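## Task

On the desk beside arm1, build a three-object stack: the small red wooden block at the bottom, the long cardboard box on it, and the small sealed carton on top. Each must lie on one of its long faces, sit roughly centred over the object beneath it, and not overhang the desk's edges. All other objects must finish resting directly on whatever furniture they currently sit on. The attempt fails if any object from a furniture top ends up on the floor without a gripper holding it, or if any object goes inside or beneath furniture, even while gripped. The stack must stand without a robot supporting it. Release everything and move the arms away at the end.

## Robot and tools

Setup: three identical i2rt Big YAM arms, named arm1, arm2 and arm3. Each has six revolute joints, a two-finger parallel gripper and a wrist camera. Room cameras room_a and room_b are fixed in the room. The hand reaches roughly 1.0 m from the joint1 axis. Loose objects may occasionally be nudged by an outside disturbance.

Frames: one shared scene frame with its origin on the floor and +z up. The hand point is midway between the fingertips. The hand's z axis runs along the fingers, and the fingers open and close along its y axis. Hand poses are computed from each arm's own foot pose, which is never printed. With joints 1 and 6 at 0 and the hand level and pointing forward, the wrist camera sits above the hand, looking toward the fingertips.

execute_actions(actions, cameras): actions is a list holding exactly one action, or empty to just read state and images. An action is an object keyed by robot name (arm1, arm2, arm3), each holding a joints object. Joints are set by name, each as an absolute target (not an offset), in radians, except gripper_m in metres:
- joint1_rad, -2.879 to 2.879: rotates the arm about its foot; positive is counter-clockwise seen from above; 0 points along the foot's facing.
- joint2_rad, 0 to 3.141: shoulder; 0 has the upper arm pointing back roughly level, and increasing values raise it and then bring it forward.
- joint3_rad, 0 to 3.019: elbow; 0 is fully folded, and increasing values open it.
- joint4_rad, -1.692 to 1.57: hand pitch; positive tilts the fingers up.
- joint5_rad, -1.57 to 1.57: sideways hand swing; positive goes to the arm's right.
- joint6_rad, -2.094 to 2.094: hand roll; positive is clockwise viewed from behind the hand.
- gripper_m, 0 to 0.093: the gap between fingertips. Each finger pushes with up to about 50 to 62 N.
Done tolerances are ±0.045, 0.14, 0.09, 0.055, 0.03, 0.035 rad for joints 1 to 6 and ±0.003 m for the gripper. All motions in one action start together but may finish at different times. Joints run at different speeds, so the path between postures can curve widely. A joint or arm left out of an action may keep pushing toward an earlier target. An unknown key or out-of-range number rejects the whole call, and nothing moves. Example: {"arm1": {"joints": {"gripper_m": 0.05}}, "arm2": {"joints": {"joint1_rad": 0.3}}}. cameras lists any of arm1_cam_wrist, arm2_cam_wrist, arm3_cam_wrist, room_a, room_b, or all. If omitted, null or ["all"], every camera is returned; [] returns none. The pictures line gives image order. All images are 672x504.

wait(seconds): 0 to 10. Commands nothing new and returns the same state and images as an empty action.

zoom_image(camera, region): region is [x0, y0, x1, y1] in pixels, measured from the top-left, at most 504x504. Works only on a camera that has a full image in the latest result.

read_manual(section): returns only licence text; moves nothing.

finished_scene(scene): give the current scene's number. It is final, and the result says whether the goal was met and gives the next task. Ending a reply without any tool call ends all remaining work.

Result lines: joint_positions gives actual joint readings. Joint torques are raw drive outputs in arm joint order, with per-arm offset, scale and noise. They are nonzero even in free air, so treat them only as rough hints of load. joint_status reports how each commanded motion ended:
- off_target: the joint stopped short and may still be pushing.
- contact_stop: the joint dropped its target and holds where it stopped.
- time_out: the joint may keep a target, possibly clipped to within 0.375, 0.375, 0.113, 0.225, 0.075, 0.3 rad of its position, and keeps pushing toward it.
- not_followed: a built-in clearance check withheld the arm's targets, reported as "joint command not followed" with a cause. The gripper command still executes, and withheld targets may be retried with later actions.
on_its_own lists what the call did not command; its "held at" value is a target, not a position. To relieve a pushing joint, send it its reported position. A very small change from the current position may not move a joint at all. A joint carrying a load can sag.

Hazards: the arms do not stop on contact and can push hard. Never let two robots press against each other; that ends the run, and collisions can too. No state line reports robot-to-robot contact. The clearance check may react late and ignores fingers, gripper housings and wrist cameras. Each arm moves independently of the others. Sustained pushing or holding heats motors. A MOTOR HOT line appears from 85 °C. At 100 °C the arm goes limp and drops, reported as an OVER-TEMPERATURE FAULT, and affected keys show limit_stop_at_motor_heat; resend those targets after it cools. Some heat carries into the next scene. The robot holds its last command while you think. Avoid dropping, slipping, slamming or shoving objects, letting anything reach the floor, or pushing anything into or under furniture. Finish with the grippers open and the arms withdrawn from the stack.

Each tool is called after ">>>" by a JSON object that holds its "op" and its "data".

## Session

>>> {"op": "execute_actions", "data": {"actions": []}}

Scene clock: 0.00 s.
Joint torques (N m, as the arm reports them, + toward a larger angle): no reading
Motor temperatures (°C, as the motors report them): arm1=[25 26 24 27 24 26] | arm2=[26 25 27 27 25 27] | arm3=[25 26 23 26 27 26]
arm1.joint_positions: joint1_rad=+0.793 joint2_rad=+0.555 joint3_rad=+1.316 joint4_rad=-1.264 joint5_rad=-0.175 joint6_rad=-0.457 gripper_m=+0.095
arm1.joint_status: not commanded
arm1.hand: x=-0.5444 y=+0.6172 z=+1.3503 quat_wxyz=(-0.247, -0.549, -0.663, +0.445) (m; scene frame)
arm2.joint_positions: joint1_rad=+0.783 joint2_rad=+0.398 joint3_rad=+1.402 joint4_rad=-1.605 joint5_rad=+0.001 joint6_rad=+0.249 gripper_m=+0.094
arm2.joint_status: not commanded
arm2.hand: x=-0.1518 y=-0.0325 z=+1.4257 quat_wxyz=(-0.319, -0.773, -0.428, +0.343) (m; scene frame)
arm3.joint_positions: joint1_rad=+0.335 joint2_rad=+0.623 joint3_rad=+1.524 joint4_rad=-1.335 joint5_rad=-0.020 joint6_rad=-0.217 gripper_m=+0.094
arm3.joint_status: not commanded
arm3.hand: x=+0.7419 y=-0.7333 z=+1.4504 quat_wxyz=(-0.497, +0.465, -0.706, -0.197) (m; scene frame)
pictures: arm1_cam_wrist, arm2_cam_wrist, arm3_cam_wrist, room_a, room_b
Images, in order (width x height): arm1_cam_wrist 672x504, arm2_cam_wrist 672x504, arm3_cam_wrist 672x504, room_a 672x504, room_b 672x504.

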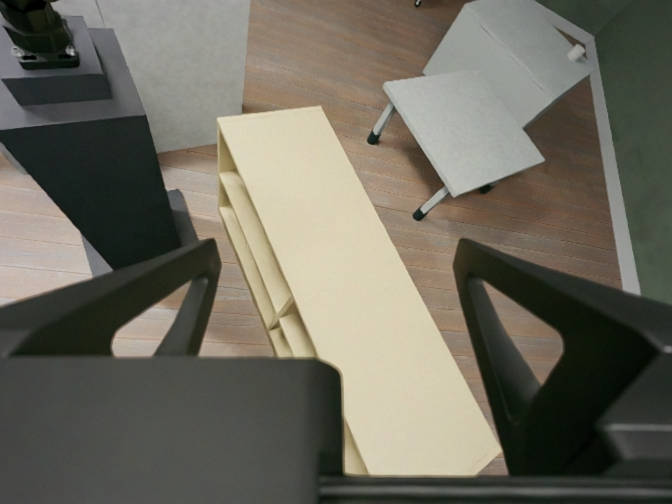

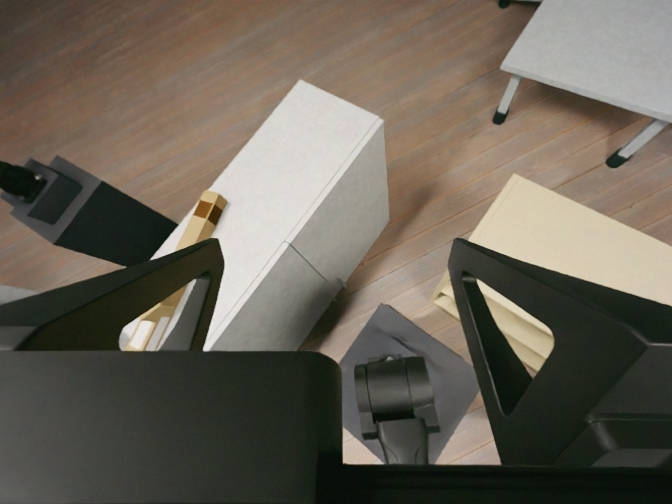

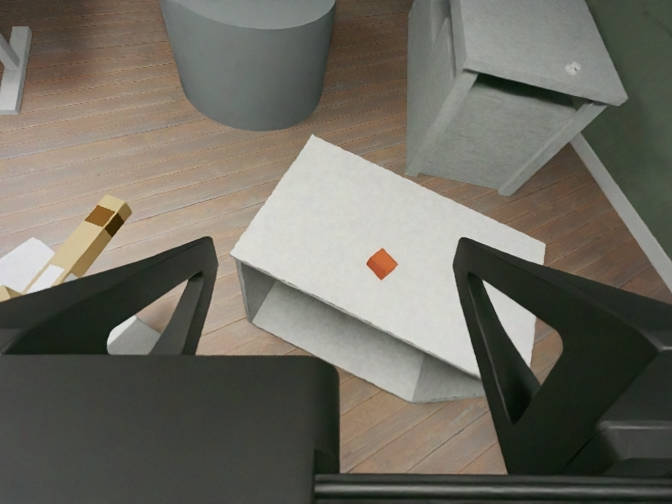

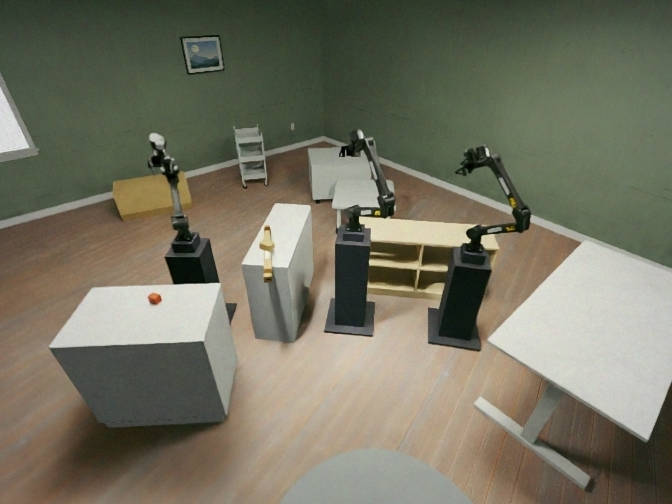

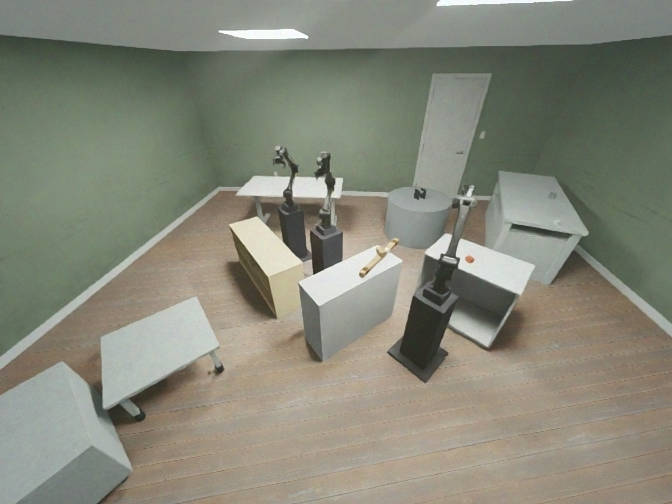

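>>> {"op": "zoom_image", "data": {"camera": "room_b", "region": [290, 210, 530, 350]}}

>>> {"op": "zoom_image", "data": {"camera": "room_a", "region": [130, 190, 330, 340]}}

Region (290, 210, 530, 350) of room_b's 672x504 image, scaled by 2.100, with more detail than that image has; it fills the top 294 rows of this view, and the rest is white.

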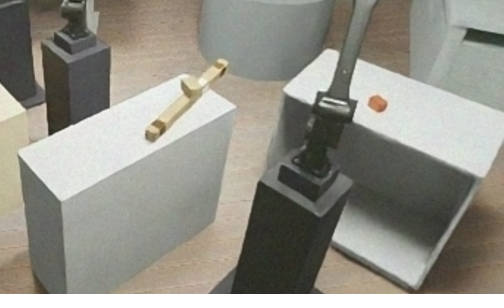

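Region (130, 190, 330, 340) of room_a's 672x504 image, scaled by 2.520, with more detail than that image has; it fills the top 378 rows of this view, and the rest is white.

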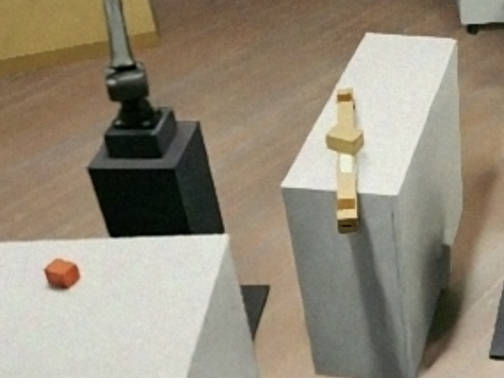

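>>> {"op": "execute_actions", "data": {"actions": [{"arm1":{"joints":{"joint1_rad":-1.7,"joint2_rad":1.3,"joint3_rad":1.4,"joint4_rad":-1.0,"joint5_rad":0,"joint6_rad":0}},"arm2":{"joints":{"joint1_rad":1.8,"joint2_rad":1.3,"joint3_rad":1.3,"joint4_rad":-0.9,"joint5_rad":0,"joint6_rad":0}},"arm3":{"joints":{"joint1_rad":0.25,"joint2_rad":1.3,"joint3_rad":1.3,"joint4_rad":-0.9,"joint5_rad":0,"joint6_rad":0}}}]}}

Scene clock: 11.23 s.
Joint torques (N m, as the arm reports them, + toward a larger angle): arm1=[ 1.05 -9.82 10.76  1.76 -0.02  0.03] | arm2=[ -0.49 -11.15  10.14   2.69  -0.03  -0.01] | arm3=[ -0.32 -11.17   9.77   2.04   0.07   0.19]
Motor temperatures (°C, as the motors report them): arm1=[25 26 27 27 24 26] | arm2=[26 25 29 27 25 27] | arm3=[25 26 25 26 27 26]
arm1.joint_positions: joint1_rad=-1.705 joint2_rad=+1.309 joint3_rad=+1.379 joint4_rad=-1.010 joint5_rad=+0.001 joint6_rad=-0.007 gripper_m=+0.095
arm1.joint_status: all done
arm1.hand: x=-0.6241 y=+1.3373 z=+1.1654 quat_wxyz=(+0.191, -0.755, +0.575, +0.251) (m; scene frame)
arm2.joint_positions: joint1_rad=+1.808 joint2_rad=+1.308 joint3_rad=+1.301 joint4_rad=-0.921 joint5_rad=+0.000 joint6_rad=+0.014 gripper_m=+0.094
arm2.joint_status: all done
arm2.hand: x=+0.2190 y=-0.3239 z=+1.2152 quat_wxyz=(-0.286, -0.400, -0.861, +0.131) (m; scene frame)
arm3.joint_positions: joint1_rad=+0.261 joint2_rad=+1.313 joint3_rad=+1.284 joint4_rad=-0.914 joint5_rad=-0.002 joint6_rad=-0.012 gripper_m=+0.094
arm3.joint_status: all done
arm3.hand: x=+0.9514 y=-0.5164 z=+1.1486 quat_wxyz=(-0.276, +0.404, -0.863, -0.127) (m; scene frame)
pictures: arm1_cam_wrist, arm2_cam_wrist, arm3_cam_wrist, room_a, room_b
Images, in order (width x height): arm1_cam_wrist 672x504, arm2_cam_wrist 672x504, arm3_cam_wrist 672x504, room_a 672x504, room_b 672x504.

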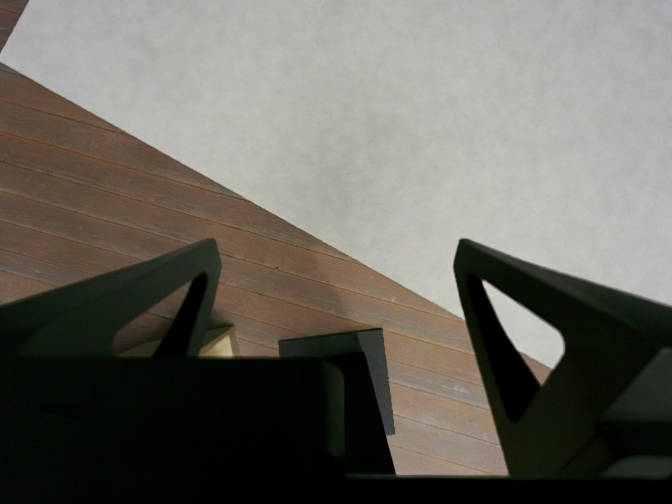

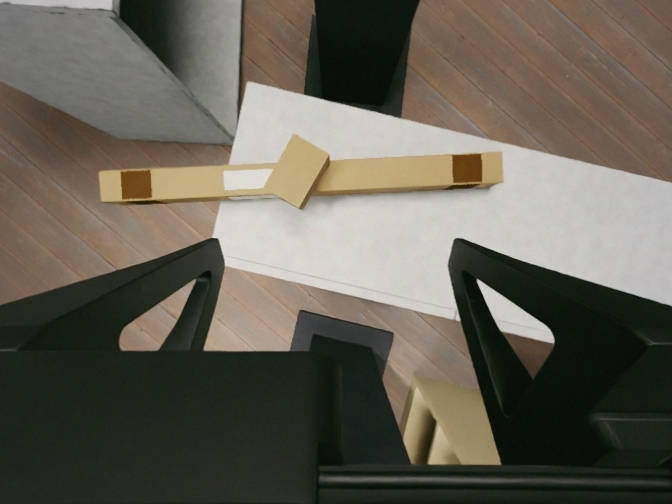

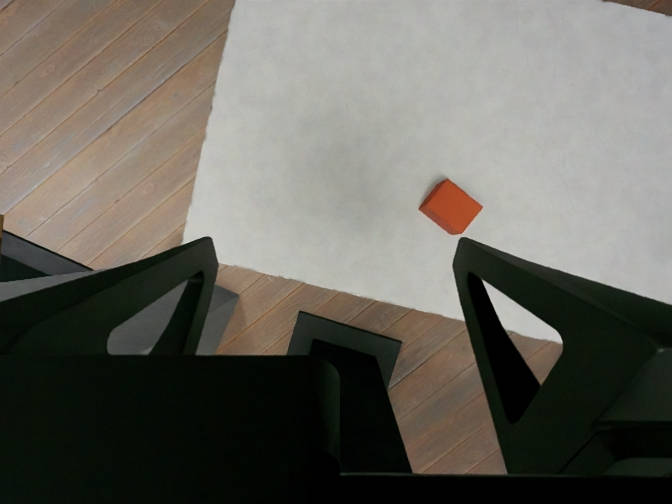

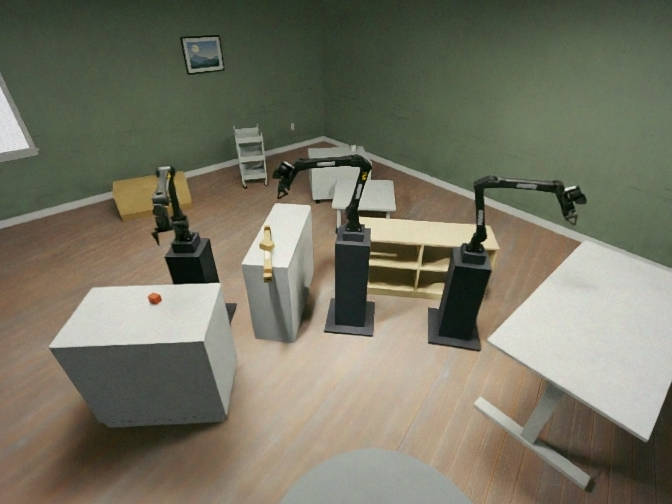

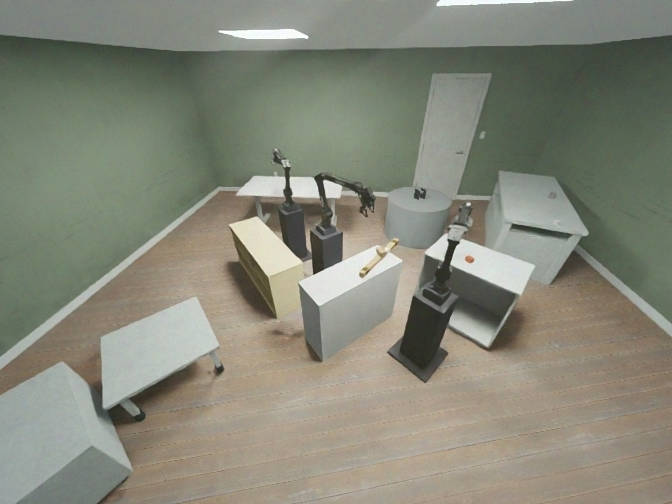

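>>> {"op": "execute_actions", "data": {"actions": [{"arm1":{"joints":{"joint1_rad":0.6}},"arm2":{"joints":{"joint1_rad":1.895,"joint2_rad":2.04,"joint3_rad":1.75,"joint4_rad":-1.27,"joint6_rad":0.44}},"arm3":{"joints":{"joint1_rad":-0.045,"joint2_rad":2.015,"joint3_rad":1.6,"joint4_rad":-1.13,"joint6_rad":-1.26}}}]}}

Scene clock: 18.70 s.
Joint torques (N m, as the arm reports them, + toward a larger angle): arm1=[  0.13 -10.08  10.73   1.73   0.     0.02] | arm2=[ -0.17 -19.97  12.67  -0.33   0.01   0.22] | arm3=[  1.58 -18.5    8.15  -0.05  -0.08  -0.01]
Motor temperatures (°C, as the motors report them): arm1=[25 26 28 27 24 26] | arm2=[26 25 30 27 25 27] | arm3=[25 26 26 26 27 26]
arm1.joint_positions: joint1_rad=+0.605 joint2_rad=+1.309 joint3_rad=+1.379 joint4_rad=-1.010 joint5_rad=+0.000 joint6_rad=-0.006 gripper_m=+0.095
arm1.joint_status: all done
arm1.hand: x=-0.7666 y=+0.4047 z=+1.1572 quat_wxyz=(-0.143, -0.832, -0.462, +0.273) (m; scene frame)
arm2.joint_positions: joint1_rad=+1.902 joint2_rad=+2.044 joint3_rad=+1.701 joint4_rad=-1.257 joint5_rad=+0.000 joint6_rad=+0.425 gripper_m=+0.094
arm2.joint_status: all done
arm2.hand: x=+0.3173 y=-0.3525 z=+0.9631 quat_wxyz=(+0.016, -0.560, -0.828, +0.000) (m; scene frame)
arm3.joint_positions: joint1_rad=-0.058 joint2_rad=+2.029 joint3_rad=+1.581 joint4_rad=-1.125 joint5_rad=+0.001 joint6_rad=-1.248 gripper_m=+0.094
arm3.joint_status: all done
arm3.hand: x=+1.1215 y=-0.6038 z=+0.8729 quat_wxyz=(+0.006, +0.781, -0.624, -0.001) (m; scene frame)
pictures: arm1_cam_wrist, arm2_cam_wrist, arm3_cam_wrist, room_a, room_b
Images, in order (width x height): arm1_cam_wrist 672x504, arm2_cam_wrist 672x504, arm3_cam_wrist 672x504, room_a 672x504, room_b 672x504.

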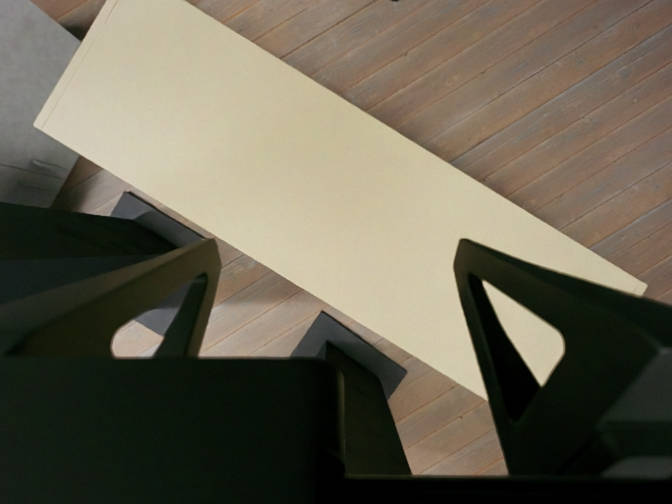

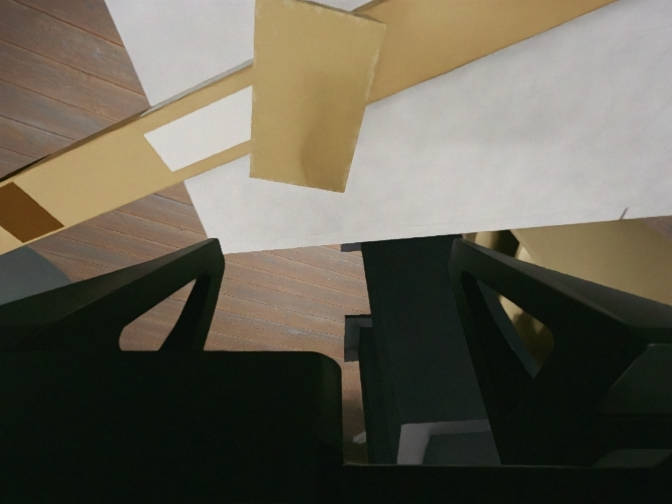

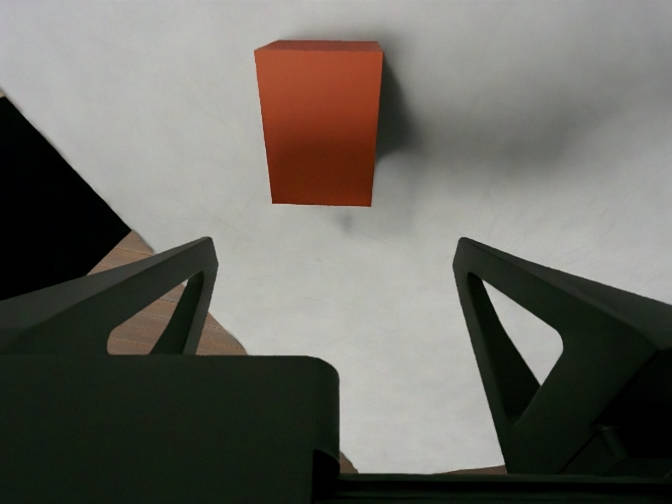

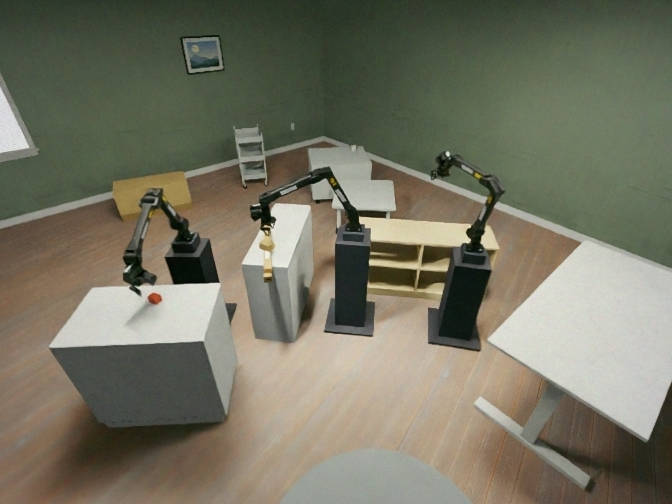

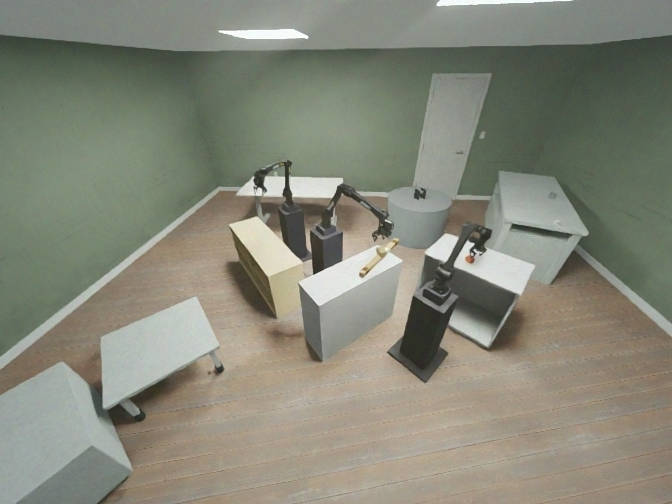

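>>> {"op": "execute_actions", "data": {"actions": [{"arm2":{"joints":{"joint2_rad":2.2,"joint3_rad":1.76,"joint4_rad":-1.08,"joint6_rad":0.55}},"arm3":{"joints":{"joint1_rad":0.0,"joint2_rad":2.085,"joint3_rad":1.54,"joint4_rad":-1.0,"joint6_rad":-1.2}}}]}}

Scene clock: 26.10 s.
Joint torques (N m, as the arm reports them, + toward a larger angle): arm1=[  0.16 -10.07  10.73   1.74   0.     0.02] | arm2=[ -0.1  -22.22  10.7    1.04   0.01   0.21] | arm3=[  0.17 -17.93   6.53   0.62  -0.08   0.19]
Motor temperatures (°C, as the motors report them): arm1=[25 26 29 27 24 26] | arm2=[26 26 32 27 25 27] | arm3=[25 27 26 26 27 26]
arm1.joint_positions: joint1_rad=+0.605 joint2_rad=+1.309 joint3_rad=+1.379 joint4_rad=-1.010 joint5_rad=+0.000 joint6_rad=-0.006 gripper_m=+0.095
arm1.joint_status: not commanded
arm1.hand: x=-0.7666 y=+0.4047 z=+1.1572 quat_wxyz=(-0.143, -0.832, -0.462, +0.273) (m; scene frame)
arm2.joint_positions: joint1_rad=+1.902 joint2_rad=+2.210 joint3_rad=+1.728 joint4_rad=-1.095 joint5_rad=+0.000 joint6_rad=+0.535 gripper_m=+0.094
arm2.joint_status: all done
arm2.hand: x=+0.3400 y=-0.3749 z=+0.8716 quat_wxyz=(+0.004, -0.605, -0.796, +0.002) (m; scene frame)
arm3.joint_positions: joint1_rad=-0.001 joint2_rad=+2.072 joint3_rad=+1.540 joint4_rad=-1.009 joint5_rad=+0.001 joint6_rad=-1.211 gripper_m=+0.094
arm3.joint_status: all done
arm3.hand: x=+1.1083 y=-0.5725 z=+0.8346 quat_wxyz=(-0.010, +0.787, -0.617, +0.004) (m; scene frame)
pictures: arm1_cam_wrist, arm2_cam_wrist, arm3_cam_wrist, room_a, room_b
Images, in order (width x height): arm1_cam_wrist 672x504, arm2_cam_wrist 672x504, arm3_cam_wrist 672x504, room_a 672x504, room_b 672x504.

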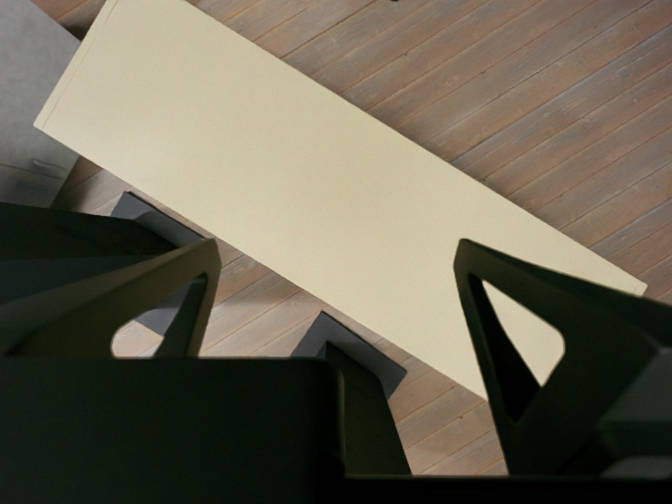

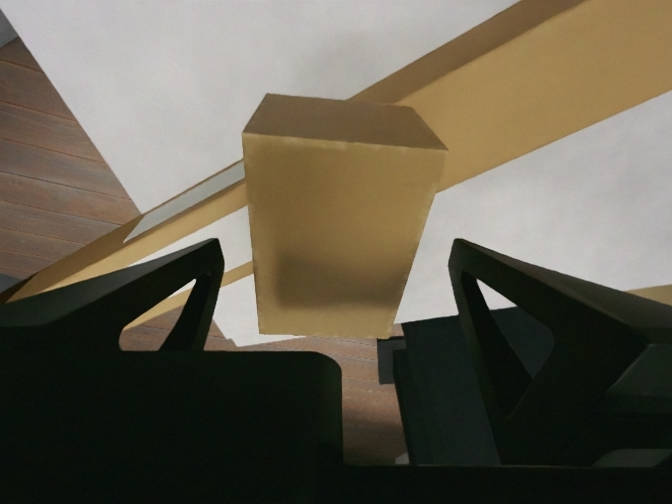

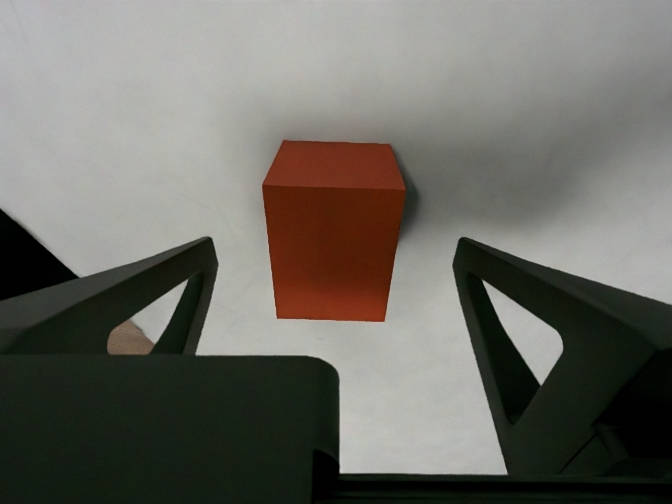

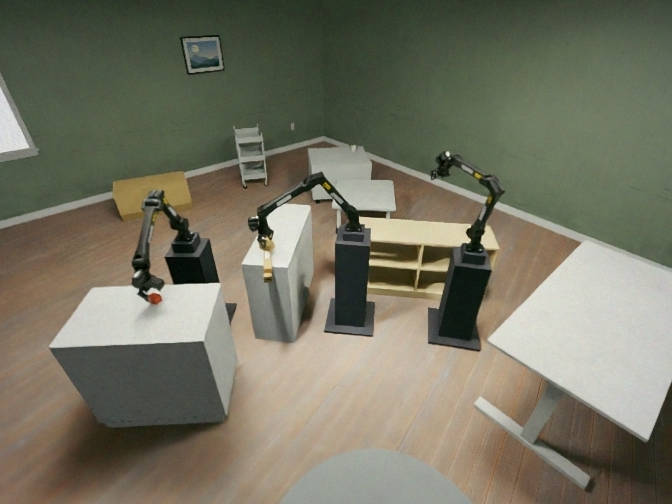

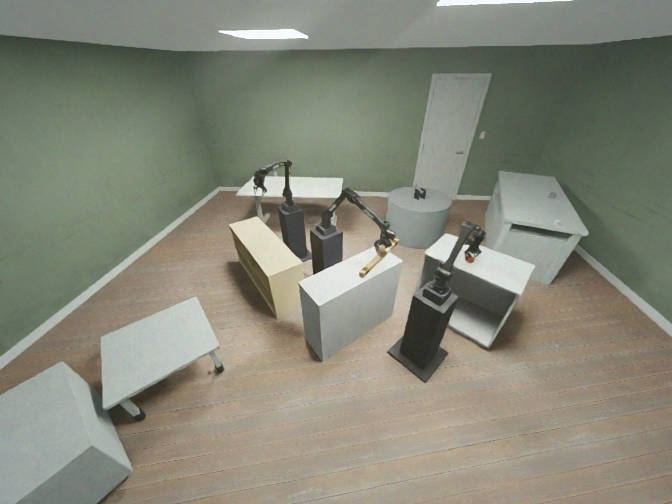

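>>> {"op": "execute_actions", "data": {"actions": [{"arm2":{"joints":{"joint2_rad":2.245,"joint4_rad":-1.04,"joint6_rad":0.6}},"arm3":{"joints":{"joint1_rad":-0.025,"joint2_rad":2.13,"joint4_rad":-0.96}}}], "cameras": ["arm2_cam_wrist","arm3_cam_wrist"]}}

>>> {"op": "execute_actions", "data": {"actions": [{"arm2":{"joints":{"gripper_m":0.03}},"arm3":{"joints":{"gripper_m":0.02}}}], "cameras": ["arm2_cam_wrist","arm3_cam_wrist"]}}

Scene clock: 29.00 s.
Joint torques (N m, as the arm reports them, + toward a larger angle): arm1=[  0.17 -10.08  10.73   1.73   0.     0.02] | arm2=[  0.12 -19.9   10.66   0.95   0.03   0.23] | arm3=[ -0.9  -16.96   6.34   0.66  -0.08   0.19]
Motor temperatures (°C, as the motors report them): arm1=[25 26 30 27 24 26] | arm2=[26 26 32 27 25 27] | arm3=[25 27 26 26 27 26]
arm1.joint_positions: joint1_rad=+0.605 joint2_rad=+1.309 joint3_rad=+1.379 joint4_rad=-1.010 joint5_rad=+0.000 joint6_rad=-0.006 gripper_m=+0.095
arm1.joint_status: not commanded
arm1.hand: x=-0.7666 y=+0.4047 z=+1.1572 quat_wxyz=(-0.143, -0.832, -0.462, +0.273) (m; scene frame)
arm2.joint_positions: joint1_rad=+1.902 joint2_rad=+2.228 joint3_rad=+1.728 joint4_rad=-1.055 joint5_rad=+0.000 joint6_rad=+0.585 gripper_m=+0.094
arm2.joint_status: all done
arm2.hand: x=+0.3449 y=-0.3796 z=+0.8607 quat_wxyz=(-0.007, -0.625, -0.781, +0.003) (m; scene frame)
arm3.joint_positions: joint1_rad=-0.012 joint2_rad=+2.114 joint3_rad=+1.540 joint4_rad=-0.969 joint5_rad=+0.001 joint6_rad=-1.211 gripper_m=+0.094
arm3.joint_status: all done
arm3.hand: x=+1.1144 y=-0.5759 z=+0.8107 quat_wxyz=(-0.009, +0.784, -0.621, +0.004) (m; scene frame)
pictures: arm2_cam_wrist, arm3_cam_wrist
Images, in order (width x height): arm2_cam_wrist 672x504, arm3_cam_wrist 672x504.

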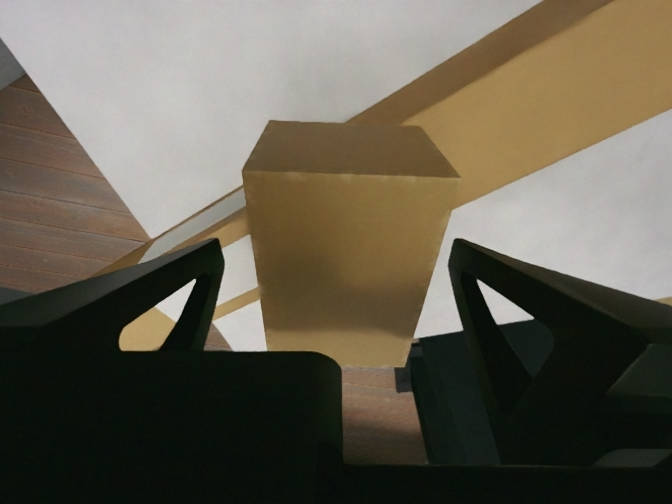

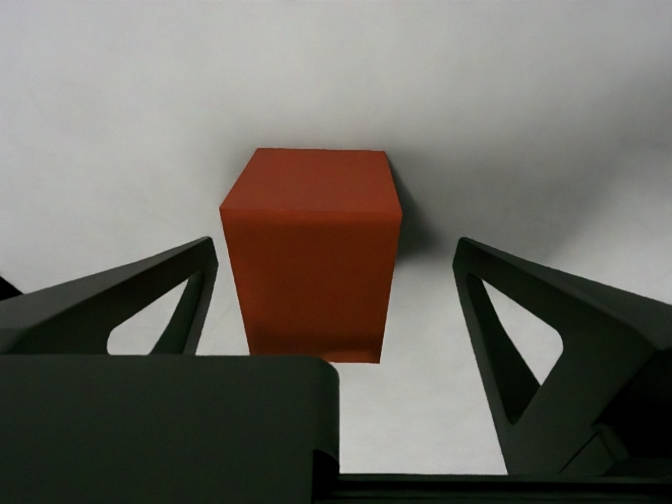

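Scene clock: 29.67 s.
Joint torques (N m, as the arm reports them, + toward a larger angle): arm1=[  0.14 -10.08  10.73   1.73   0.01   0.02] | arm2=[ -0.04 -19.94  10.8    0.98   0.04   0.2 ] | arm3=[ -0.91 -17.39   6.46   0.47  -0.09   0.17]
Motor temperatures (°C, as the motors report them): arm1=[25 26 30 27 24 26] | arm2=[26 26 32 27 25 27] | arm3=[25 27 26 26 27 26]
arm1.joint_positions: joint1_rad=+0.605 joint2_rad=+1.309 joint3_rad=+1.379 joint4_rad=-1.010 joint5_rad=+0.000 joint6_rad=-0.006 gripper_m=+0.095
arm1.joint_status: not commanded
arm1.hand: x=-0.7666 y=+0.4047 z=+1.1572 quat_wxyz=(-0.143, -0.832, -0.462, +0.273) (m; scene frame)
arm2.joint_positions: joint1_rad=+1.902 joint2_rad=+2.228 joint3_rad=+1.728 joint4_rad=-1.053 joint5_rad=+0.000 joint6_rad=+0.586 gripper_m=+0.059
arm2.joint_status: gripper_m off_target (ended at +0.059, target +0.030)
arm2.hand: x=+0.3452 y=-0.3799 z=+0.8607 quat_wxyz=(-0.008, -0.625, -0.781, +0.003) (m; scene frame)
arm3.joint_positions: joint1_rad=-0.012 joint2_rad=+2.114 joint3_rad=+1.540 joint4_rad=-0.967 joint5_rad=+0.001 joint6_rad=-1.210 gripper_m=+0.044
arm3.joint_status: gripper_m off_target (ended at +0.044, target +0.020)
arm3.hand: x=+1.1148 y=-0.5756 z=+0.8108 quat_wxyz=(-0.010, +0.783, -0.621, +0.004) (m; scene frame)
pictures: arm2_cam_wrist, arm3_cam_wrist
Images, in order (width x height): arm2_cam_wrist 672x504, arm3_cam_wrist 672x504.

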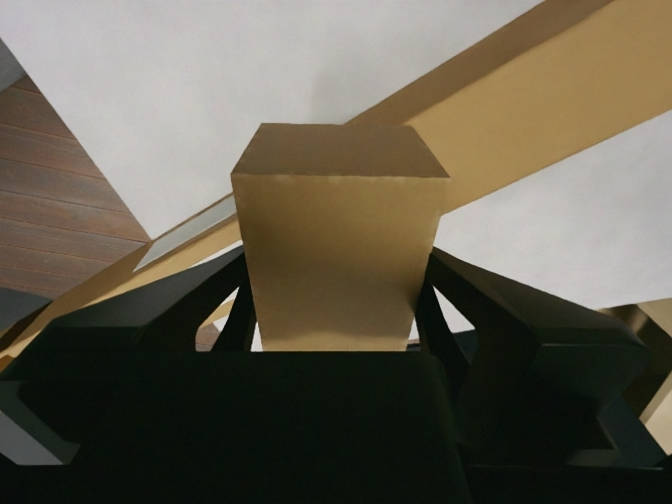

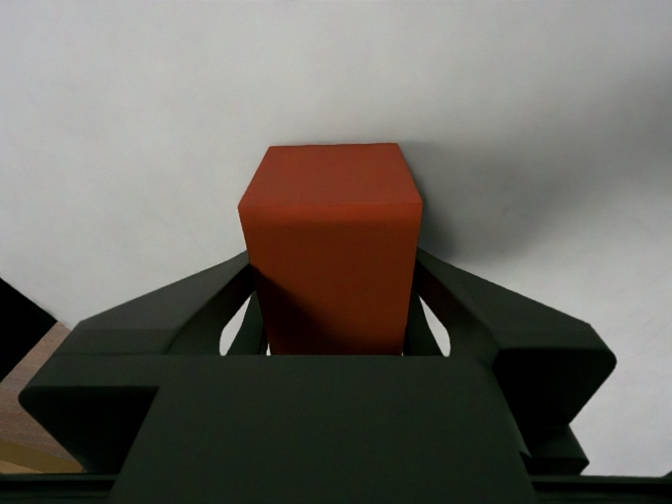

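>>> {"op": "execute_actions", "data": {"actions": [{"arm1":{"joints":{"joint1_rad":-0.4}},"arm2":{"joints":{"joint2_rad":2.0,"joint4_rad":-1.28}},"arm3":{"joints":{"joint2_rad":1.8,"joint4_rad":-1.3}}}], "cameras": []}}

>>> {"op": "execute_actions", "data": {"actions": [{"arm2":{"joints":{"joint1_rad":-0.807,"joint6_rad":-0.8}},"arm3":{"joints":{"joint1_rad":0.7}}}], "cameras": []}}

>>> {"op": "execute_actions", "data": {"actions": [{"arm2":{"joints":{"joint2_rad":2.4,"joint3_rad":1.66,"joint4_rad":-0.8}},"arm3":{"joints":{"joint1_rad":2.1,"joint2_rad":2.2,"joint3_rad":2.16,"joint4_rad":-1.5}}}]}}

Scene clock: 37.77 s.
Joint torques (N m, as the arm reports them, + toward a larger angle): arm1=[ 0.77 -9.91 10.73  1.75 -0.03  0.02] | arm2=[ -0.12 -19.62  11.05  -0.24   0.02   0.21] | arm3=[ -0.62 -14.89   8.37  -0.16  -0.09   0.14]
Motor temperatures (°C, as the motors report them): arm1=[25 26 31 27 24 26] | arm2=[26 27 32 27 25 27] | arm3=[25 27 26 26 27 26]
arm1.joint_positions: joint1_rad=-0.404 joint2_rad=+1.309 joint3_rad=+1.379 joint4_rad=-1.010 joint5_rad=+0.001 joint6_rad=-0.006 gripper_m=+0.095
arm1.joint_status: all done
arm1.hand: x=-1.0052 y=+0.8425 z=+1.1631 quat_wxyz=(+0.007, -0.950, -0.002, +0.313) (m; scene frame)
arm2.joint_positions: joint1_rad=+1.902 joint2_rad=+2.001 joint3_rad=+1.733 joint4_rad=-1.267 joint5_rad=+0.000 joint6_rad=+0.586 gripper_m=+0.059
arm2.joint_status: all done
arm2.hand: x=+0.3256 y=-0.3602 z=+1.0004 quat_wxyz=(-0.017, -0.625, -0.781, +0.004) (m; scene frame)
arm3.joint_positions: joint1_rad=-0.012 joint2_rad=+1.793 joint3_rad=+1.526 joint4_rad=-1.293 joint5_rad=+0.001 joint6_rad=-1.210 gripper_m=+0.044
arm3.joint_status: all done
arm3.hand: x=+1.0651 y=-0.6088 z=+0.9828 quat_wxyz=(+0.000, +0.783, -0.621, +0.001) (m; scene frame)
pictures: none
No camera images: the call's "cameras" was empty. Leave "cameras" out to get every camera's image.

Scene clock: 40.43 s.
Joint torques (N m, as the arm reports them, + toward a larger angle): arm1=[ 0.84 -9.93 10.74  1.75 -0.03  0.02] | arm2=[  1.13 -19.59  11.15  -0.36  -0.13  -0.04] | arm3=[ -0.53 -15.01   8.31  -0.15   0.     0.14]
Motor temperatures (°C, as the motors report them): arm1=[25 26 31 27 24 26] | arm2=[26 27 32 27 25 27] | arm3=[25 27 26 26 27 26]
arm1.joint_positions: joint1_rad=-0.404 joint2_rad=+1.309 joint3_rad=+1.379 joint4_rad=-1.010 joint5_rad=+0.001 joint6_rad=-0.006 gripper_m=+0.095
arm1.joint_status: not commanded
arm1.hand: x=-1.0052 y=+0.8425 z=+1.1631 quat_wxyz=(+0.007, -0.950, -0.002, +0.313) (m; scene frame)
arm2.joint_positions: joint1_rad=-0.810 joint2_rad=+2.001 joint3_rad=+1.733 joint4_rad=-1.267 joint5_rad=+0.002 joint6_rad=-0.786 gripper_m=+0.059
arm2.joint_status: all done
arm2.hand: x=-0.7045 y=+0.2719 z=+1.0040 quat_wxyz=(+0.010, -0.974, -0.224, +0.017) (m; scene frame)
arm3.joint_positions: joint1_rad=+0.712 joint2_rad=+1.793 joint3_rad=+1.526 joint4_rad=-1.293 joint5_rad=-0.002 joint6_rad=-1.209 gripper_m=+0.044
arm3.joint_status: all done
arm3.hand: x=+0.7518 y=-0.3855 z=+0.9838 quat_wxyz=(-0.001, +0.953, -0.304, -0.004) (m; scene frame)
pictures: none
No camera images: the call's "cameras" was empty. Leave "cameras" out to get every camera's image.

Scene clock: 42.40 s.
Joint torques (N m, as the arm reports them, + toward a larger angle): arm1=[ 0.81 -9.9  10.73  1.74 -0.03  0.02] | arm2=[  0.37 -21.44   8.08   0.87  -0.16  -0.06] | arm3=[  0.32 -23.35   9.65  -0.26  -0.01   0.13]
Motor temperatures (°C, as the motors report them): arm1=[25 26 31 27 24 26] | arm2=[26 27 32 27 25 27] | arm3=[25 27 26 26 27 26]
arm1.joint_positions: joint1_rad=-0.404 joint2_rad=+1.309 joint3_rad=+1.379 joint4_rad=-1.010 joint5_rad=+0.001 joint6_rad=-0.006 gripper_m=+0.095
arm1.joint_status: not commanded
arm1.hand: x=-1.0052 y=+0.8425 z=+1.1631 quat_wxyz=(+0.007, -0.950, -0.002, +0.313) (m; scene frame)
arm2.joint_positions: joint1_rad=-0.810 joint2_rad=+2.402 joint3_rad=+1.641 joint4_rad=-0.812 joint5_rad=+0.002 joint6_rad=-0.786 gripper_m=+0.059
arm2.joint_status: all done
arm2.hand: x=-0.7106 y=+0.2730 z=+0.7308 quat_wxyz=(+0.000, -0.975, -0.224, +0.001) (m; scene frame)
arm3.joint_positions: joint1_rad=+2.105 joint2_rad=+2.224 joint3_rad=+2.132 joint4_rad=-1.492 joint5_rad=-0.001 joint6_rad=-1.207 gripper_m=+0.044
arm3.joint_status: all done
arm3.hand: x=-0.0056 y=-0.6227 z=+0.9620 quat_wxyz=(+0.006, +0.926, +0.377, -0.001) (m; scene frame)
pictures: arm1_cam_wrist, arm2_cam_wrist, arm3_cam_wrist, room_a, room_b
Images, in order (width x height): arm1_cam_wrist 672x504, arm2_cam_wrist 672x504, arm3_cam_wrist 672x504, room_a 672x504, room_b 672x504.

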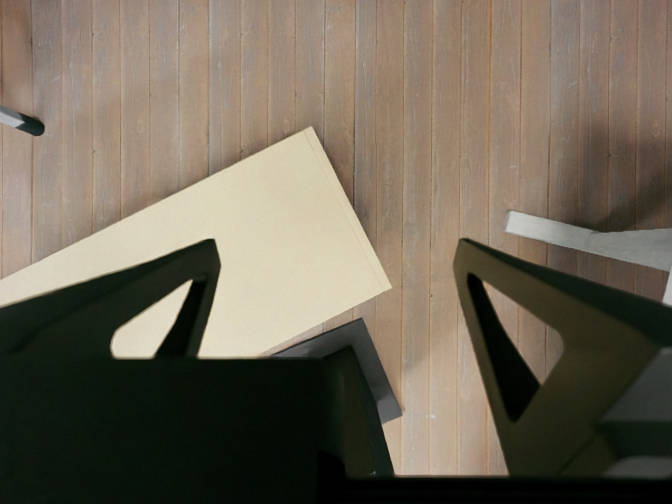

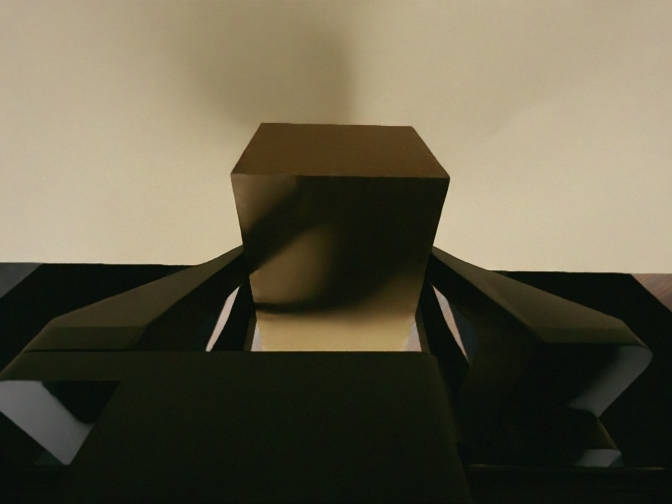

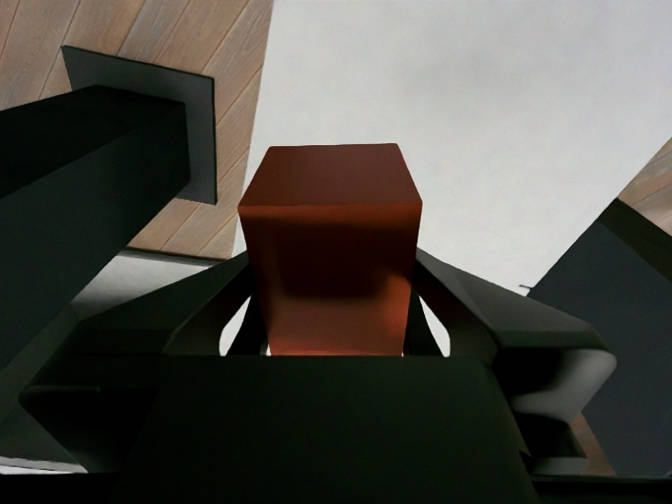

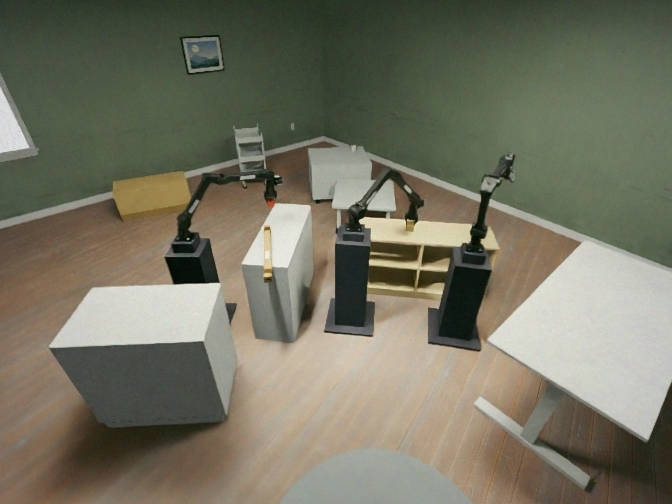

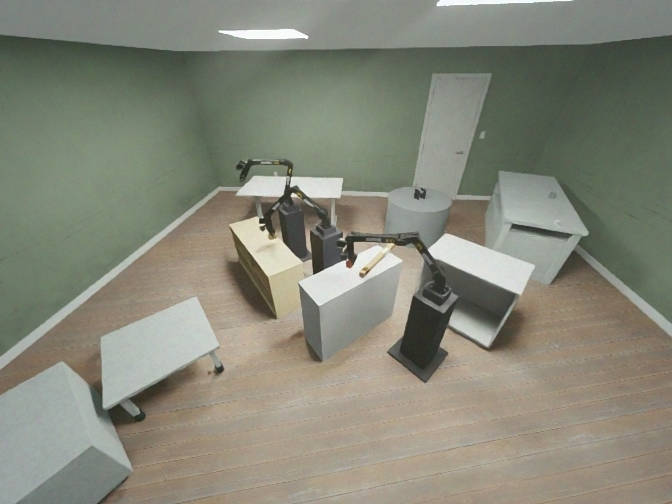

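>>> {"op": "execute_actions", "data": {"actions": [{"arm2":{"joints":{"joint2_rad":2.48,"joint3_rad":1.68,"joint4_rad":-0.74}},"arm3":{"joints":{"joint2_rad":2.39,"joint4_rad":-1.3}}}], "cameras": ["arm2_cam_wrist","arm3_cam_wrist","room_a"]}}

Scene clock: 45.40 s.
Joint torques (N m, as the arm reports them, + toward a larger angle): arm1=[ 0.81 -9.9  10.74  1.75 -0.03  0.02] | arm2=[  0.83 -21.72   8.64   0.72  -0.18  -0.03] | arm3=[  0.08 -23.73   9.44   0.45  -0.02   0.15]
Motor temperatures (°C, as the motors report them): arm1=[25 26 31 27 24 26] | arm2=[26 27 32 27 25 27] | arm3=[25 28 26 26 27 26]
arm1.joint_positions: joint1_rad=-0.404 joint2_rad=+1.309 joint3_rad=+1.379 joint4_rad=-1.010 joint5_rad=+0.001 joint6_rad=-0.006 gripper_m=+0.095
arm1.joint_status: not commanded
arm1.hand: x=-1.0052 y=+0.8425 z=+1.1631 quat_wxyz=(+0.007, -0.950, -0.002, +0.313) (m; scene frame)
arm2.joint_positions: joint1_rad=-0.810 joint2_rad=+2.487 joint3_rad=+1.648 joint4_rad=-0.752 joint5_rad=+0.002 joint6_rad=-0.786 gripper_m=+0.059
arm2.joint_status: all done
arm2.hand: x=-0.7018 y=+0.2698 z=+0.6821 quat_wxyz=(-0.005, -0.975, -0.224, -0.006) (m; scene frame)
arm3.joint_positions: joint1_rad=+2.105 joint2_rad=+2.414 joint3_rad=+2.133 joint4_rad=-1.308 joint5_rad=-0.001 joint6_rad=-1.207 gripper_m=+0.044
arm3.joint_status: all done
arm3.hand: x=-0.0330 y=-0.6111 z=+0.8324 quat_wxyz=(+0.009, +0.926, +0.377, +0.001) (m; scene frame)
pictures: arm2_cam_wrist, arm3_cam_wrist, room_a
Images, in order (width x height): arm2_cam_wrist 672x504, arm3_cam_wrist 672x504, room_a 672x504.

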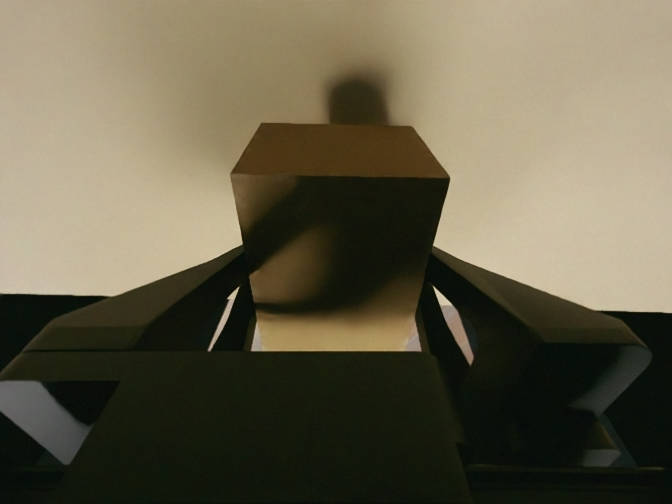

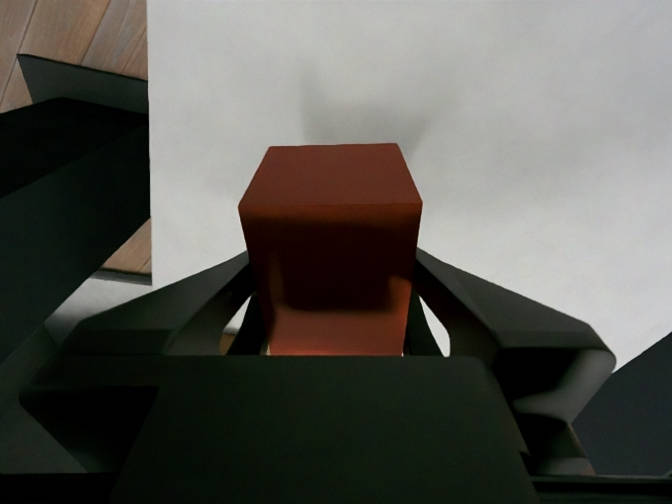

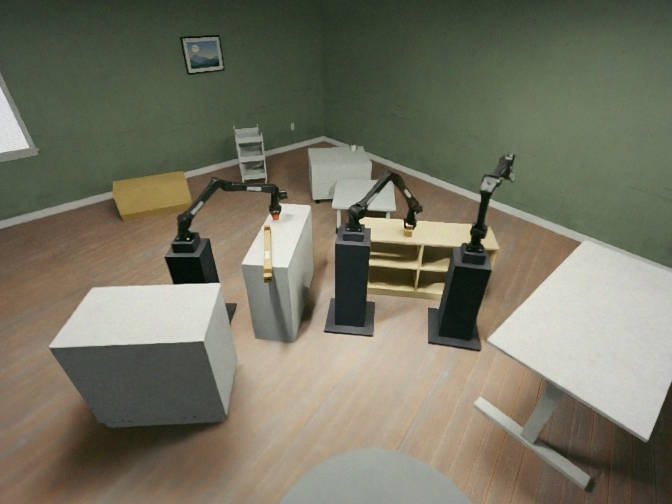

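>>> {"op": "execute_actions", "data": {"actions": [{"arm2":{"joints":{"joint1_rad":-0.86,"joint2_rad":2.5,"joint3_rad":1.58,"joint4_rad":-0.62,"joint6_rad":0.75}},"arm3":{"joints":{"joint2_rad":2.44,"joint4_rad":-1.26}}}], "cameras": ["arm2_cam_wrist","arm3_cam_wrist","room_a"]}}

>>> {"op": "zoom_image", "data": {"camera": "room_a", "region": [250, 180, 450, 260]}}

Scene clock: 50.47 s.
Joint torques (N m, as the arm reports them, + toward a larger angle): arm1=[ 0.82 -9.91 10.74  1.76 -0.03  0.02] | arm2=[  0.98 -20.75   5.19   0.99   0.01   0.2 ] | arm3=[  0.65 -20.85   9.3    0.63  -0.01   0.14]
Motor temperatures (°C, as the motors report them): arm1=[25 26 32 27 24 26] | arm2=[26 28 31 27 25 27] | arm3=[25 28 27 26 27 26]
arm1.joint_positions: joint1_rad=-0.404 joint2_rad=+1.309 joint3_rad=+1.379 joint4_rad=-1.010 joint5_rad=+0.001 joint6_rad=-0.006 gripper_m=+0.095
arm1.joint_status: not commanded
arm1.hand: x=-1.0052 y=+0.8425 z=+1.1631 quat_wxyz=(+0.007, -0.950, -0.002, +0.313) (m; scene frame)
arm2.joint_positions: joint1_rad=-0.866 joint2_rad=+2.496 joint3_rad=+1.583 joint4_rad=-0.634 joint5_rad=+0.001 joint6_rad=+0.735 gripper_m=+0.059
arm2.joint_status: all done
arm2.hand: x=-0.6811 y=+0.2983 z=+0.6607 quat_wxyz=(-0.004, -0.846, +0.533, +0.013) (m; scene frame)
arm3.joint_positions: joint1_rad=+2.105 joint2_rad=+2.415 joint3_rad=+2.133 joint4_rad=-1.269 joint5_rad=-0.001 joint6_rad=-1.207 gripper_m=+0.044
arm3.joint_status: all done
arm3.hand: x=-0.0416 y=-0.6071 z=+0.8322 quat_wxyz=(-0.005, +0.926, +0.377, -0.012) (m; scene frame)
pictures: arm2_cam_wrist, arm3_cam_wrist, room_a
Images, in order (width x height): arm2_cam_wrist 672x504, arm3_cam_wrist 672x504, room_a 672x504.

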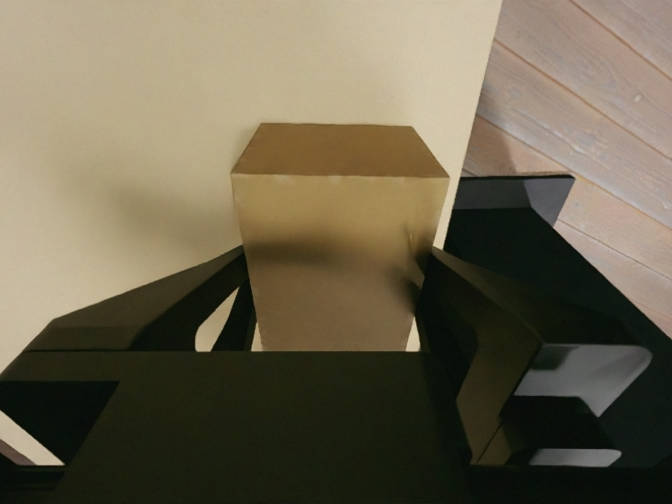

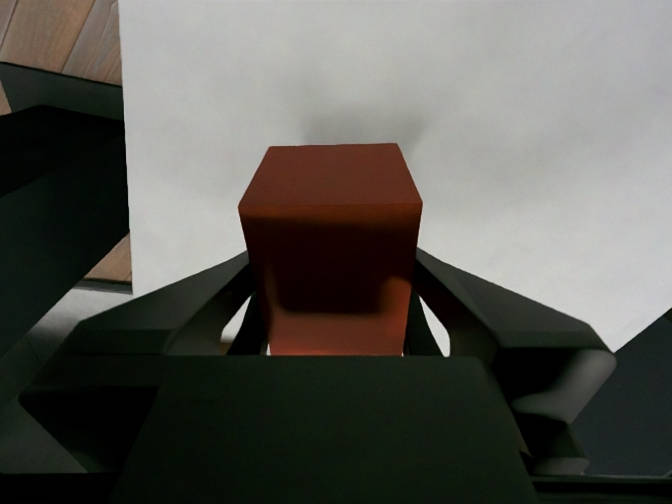

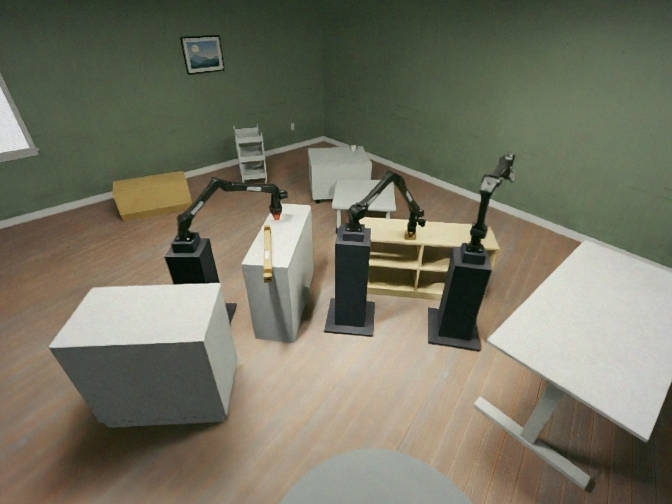

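Region (250, 180, 450, 260) of room_a's 672x504 image, scaled by 2.520, with more detail than that image has; it fills the top 202 rows of this view, and the rest is white.

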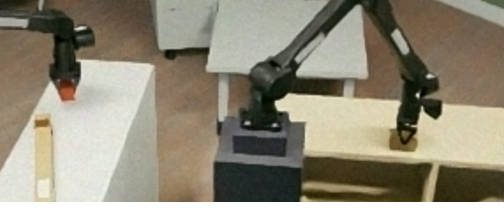

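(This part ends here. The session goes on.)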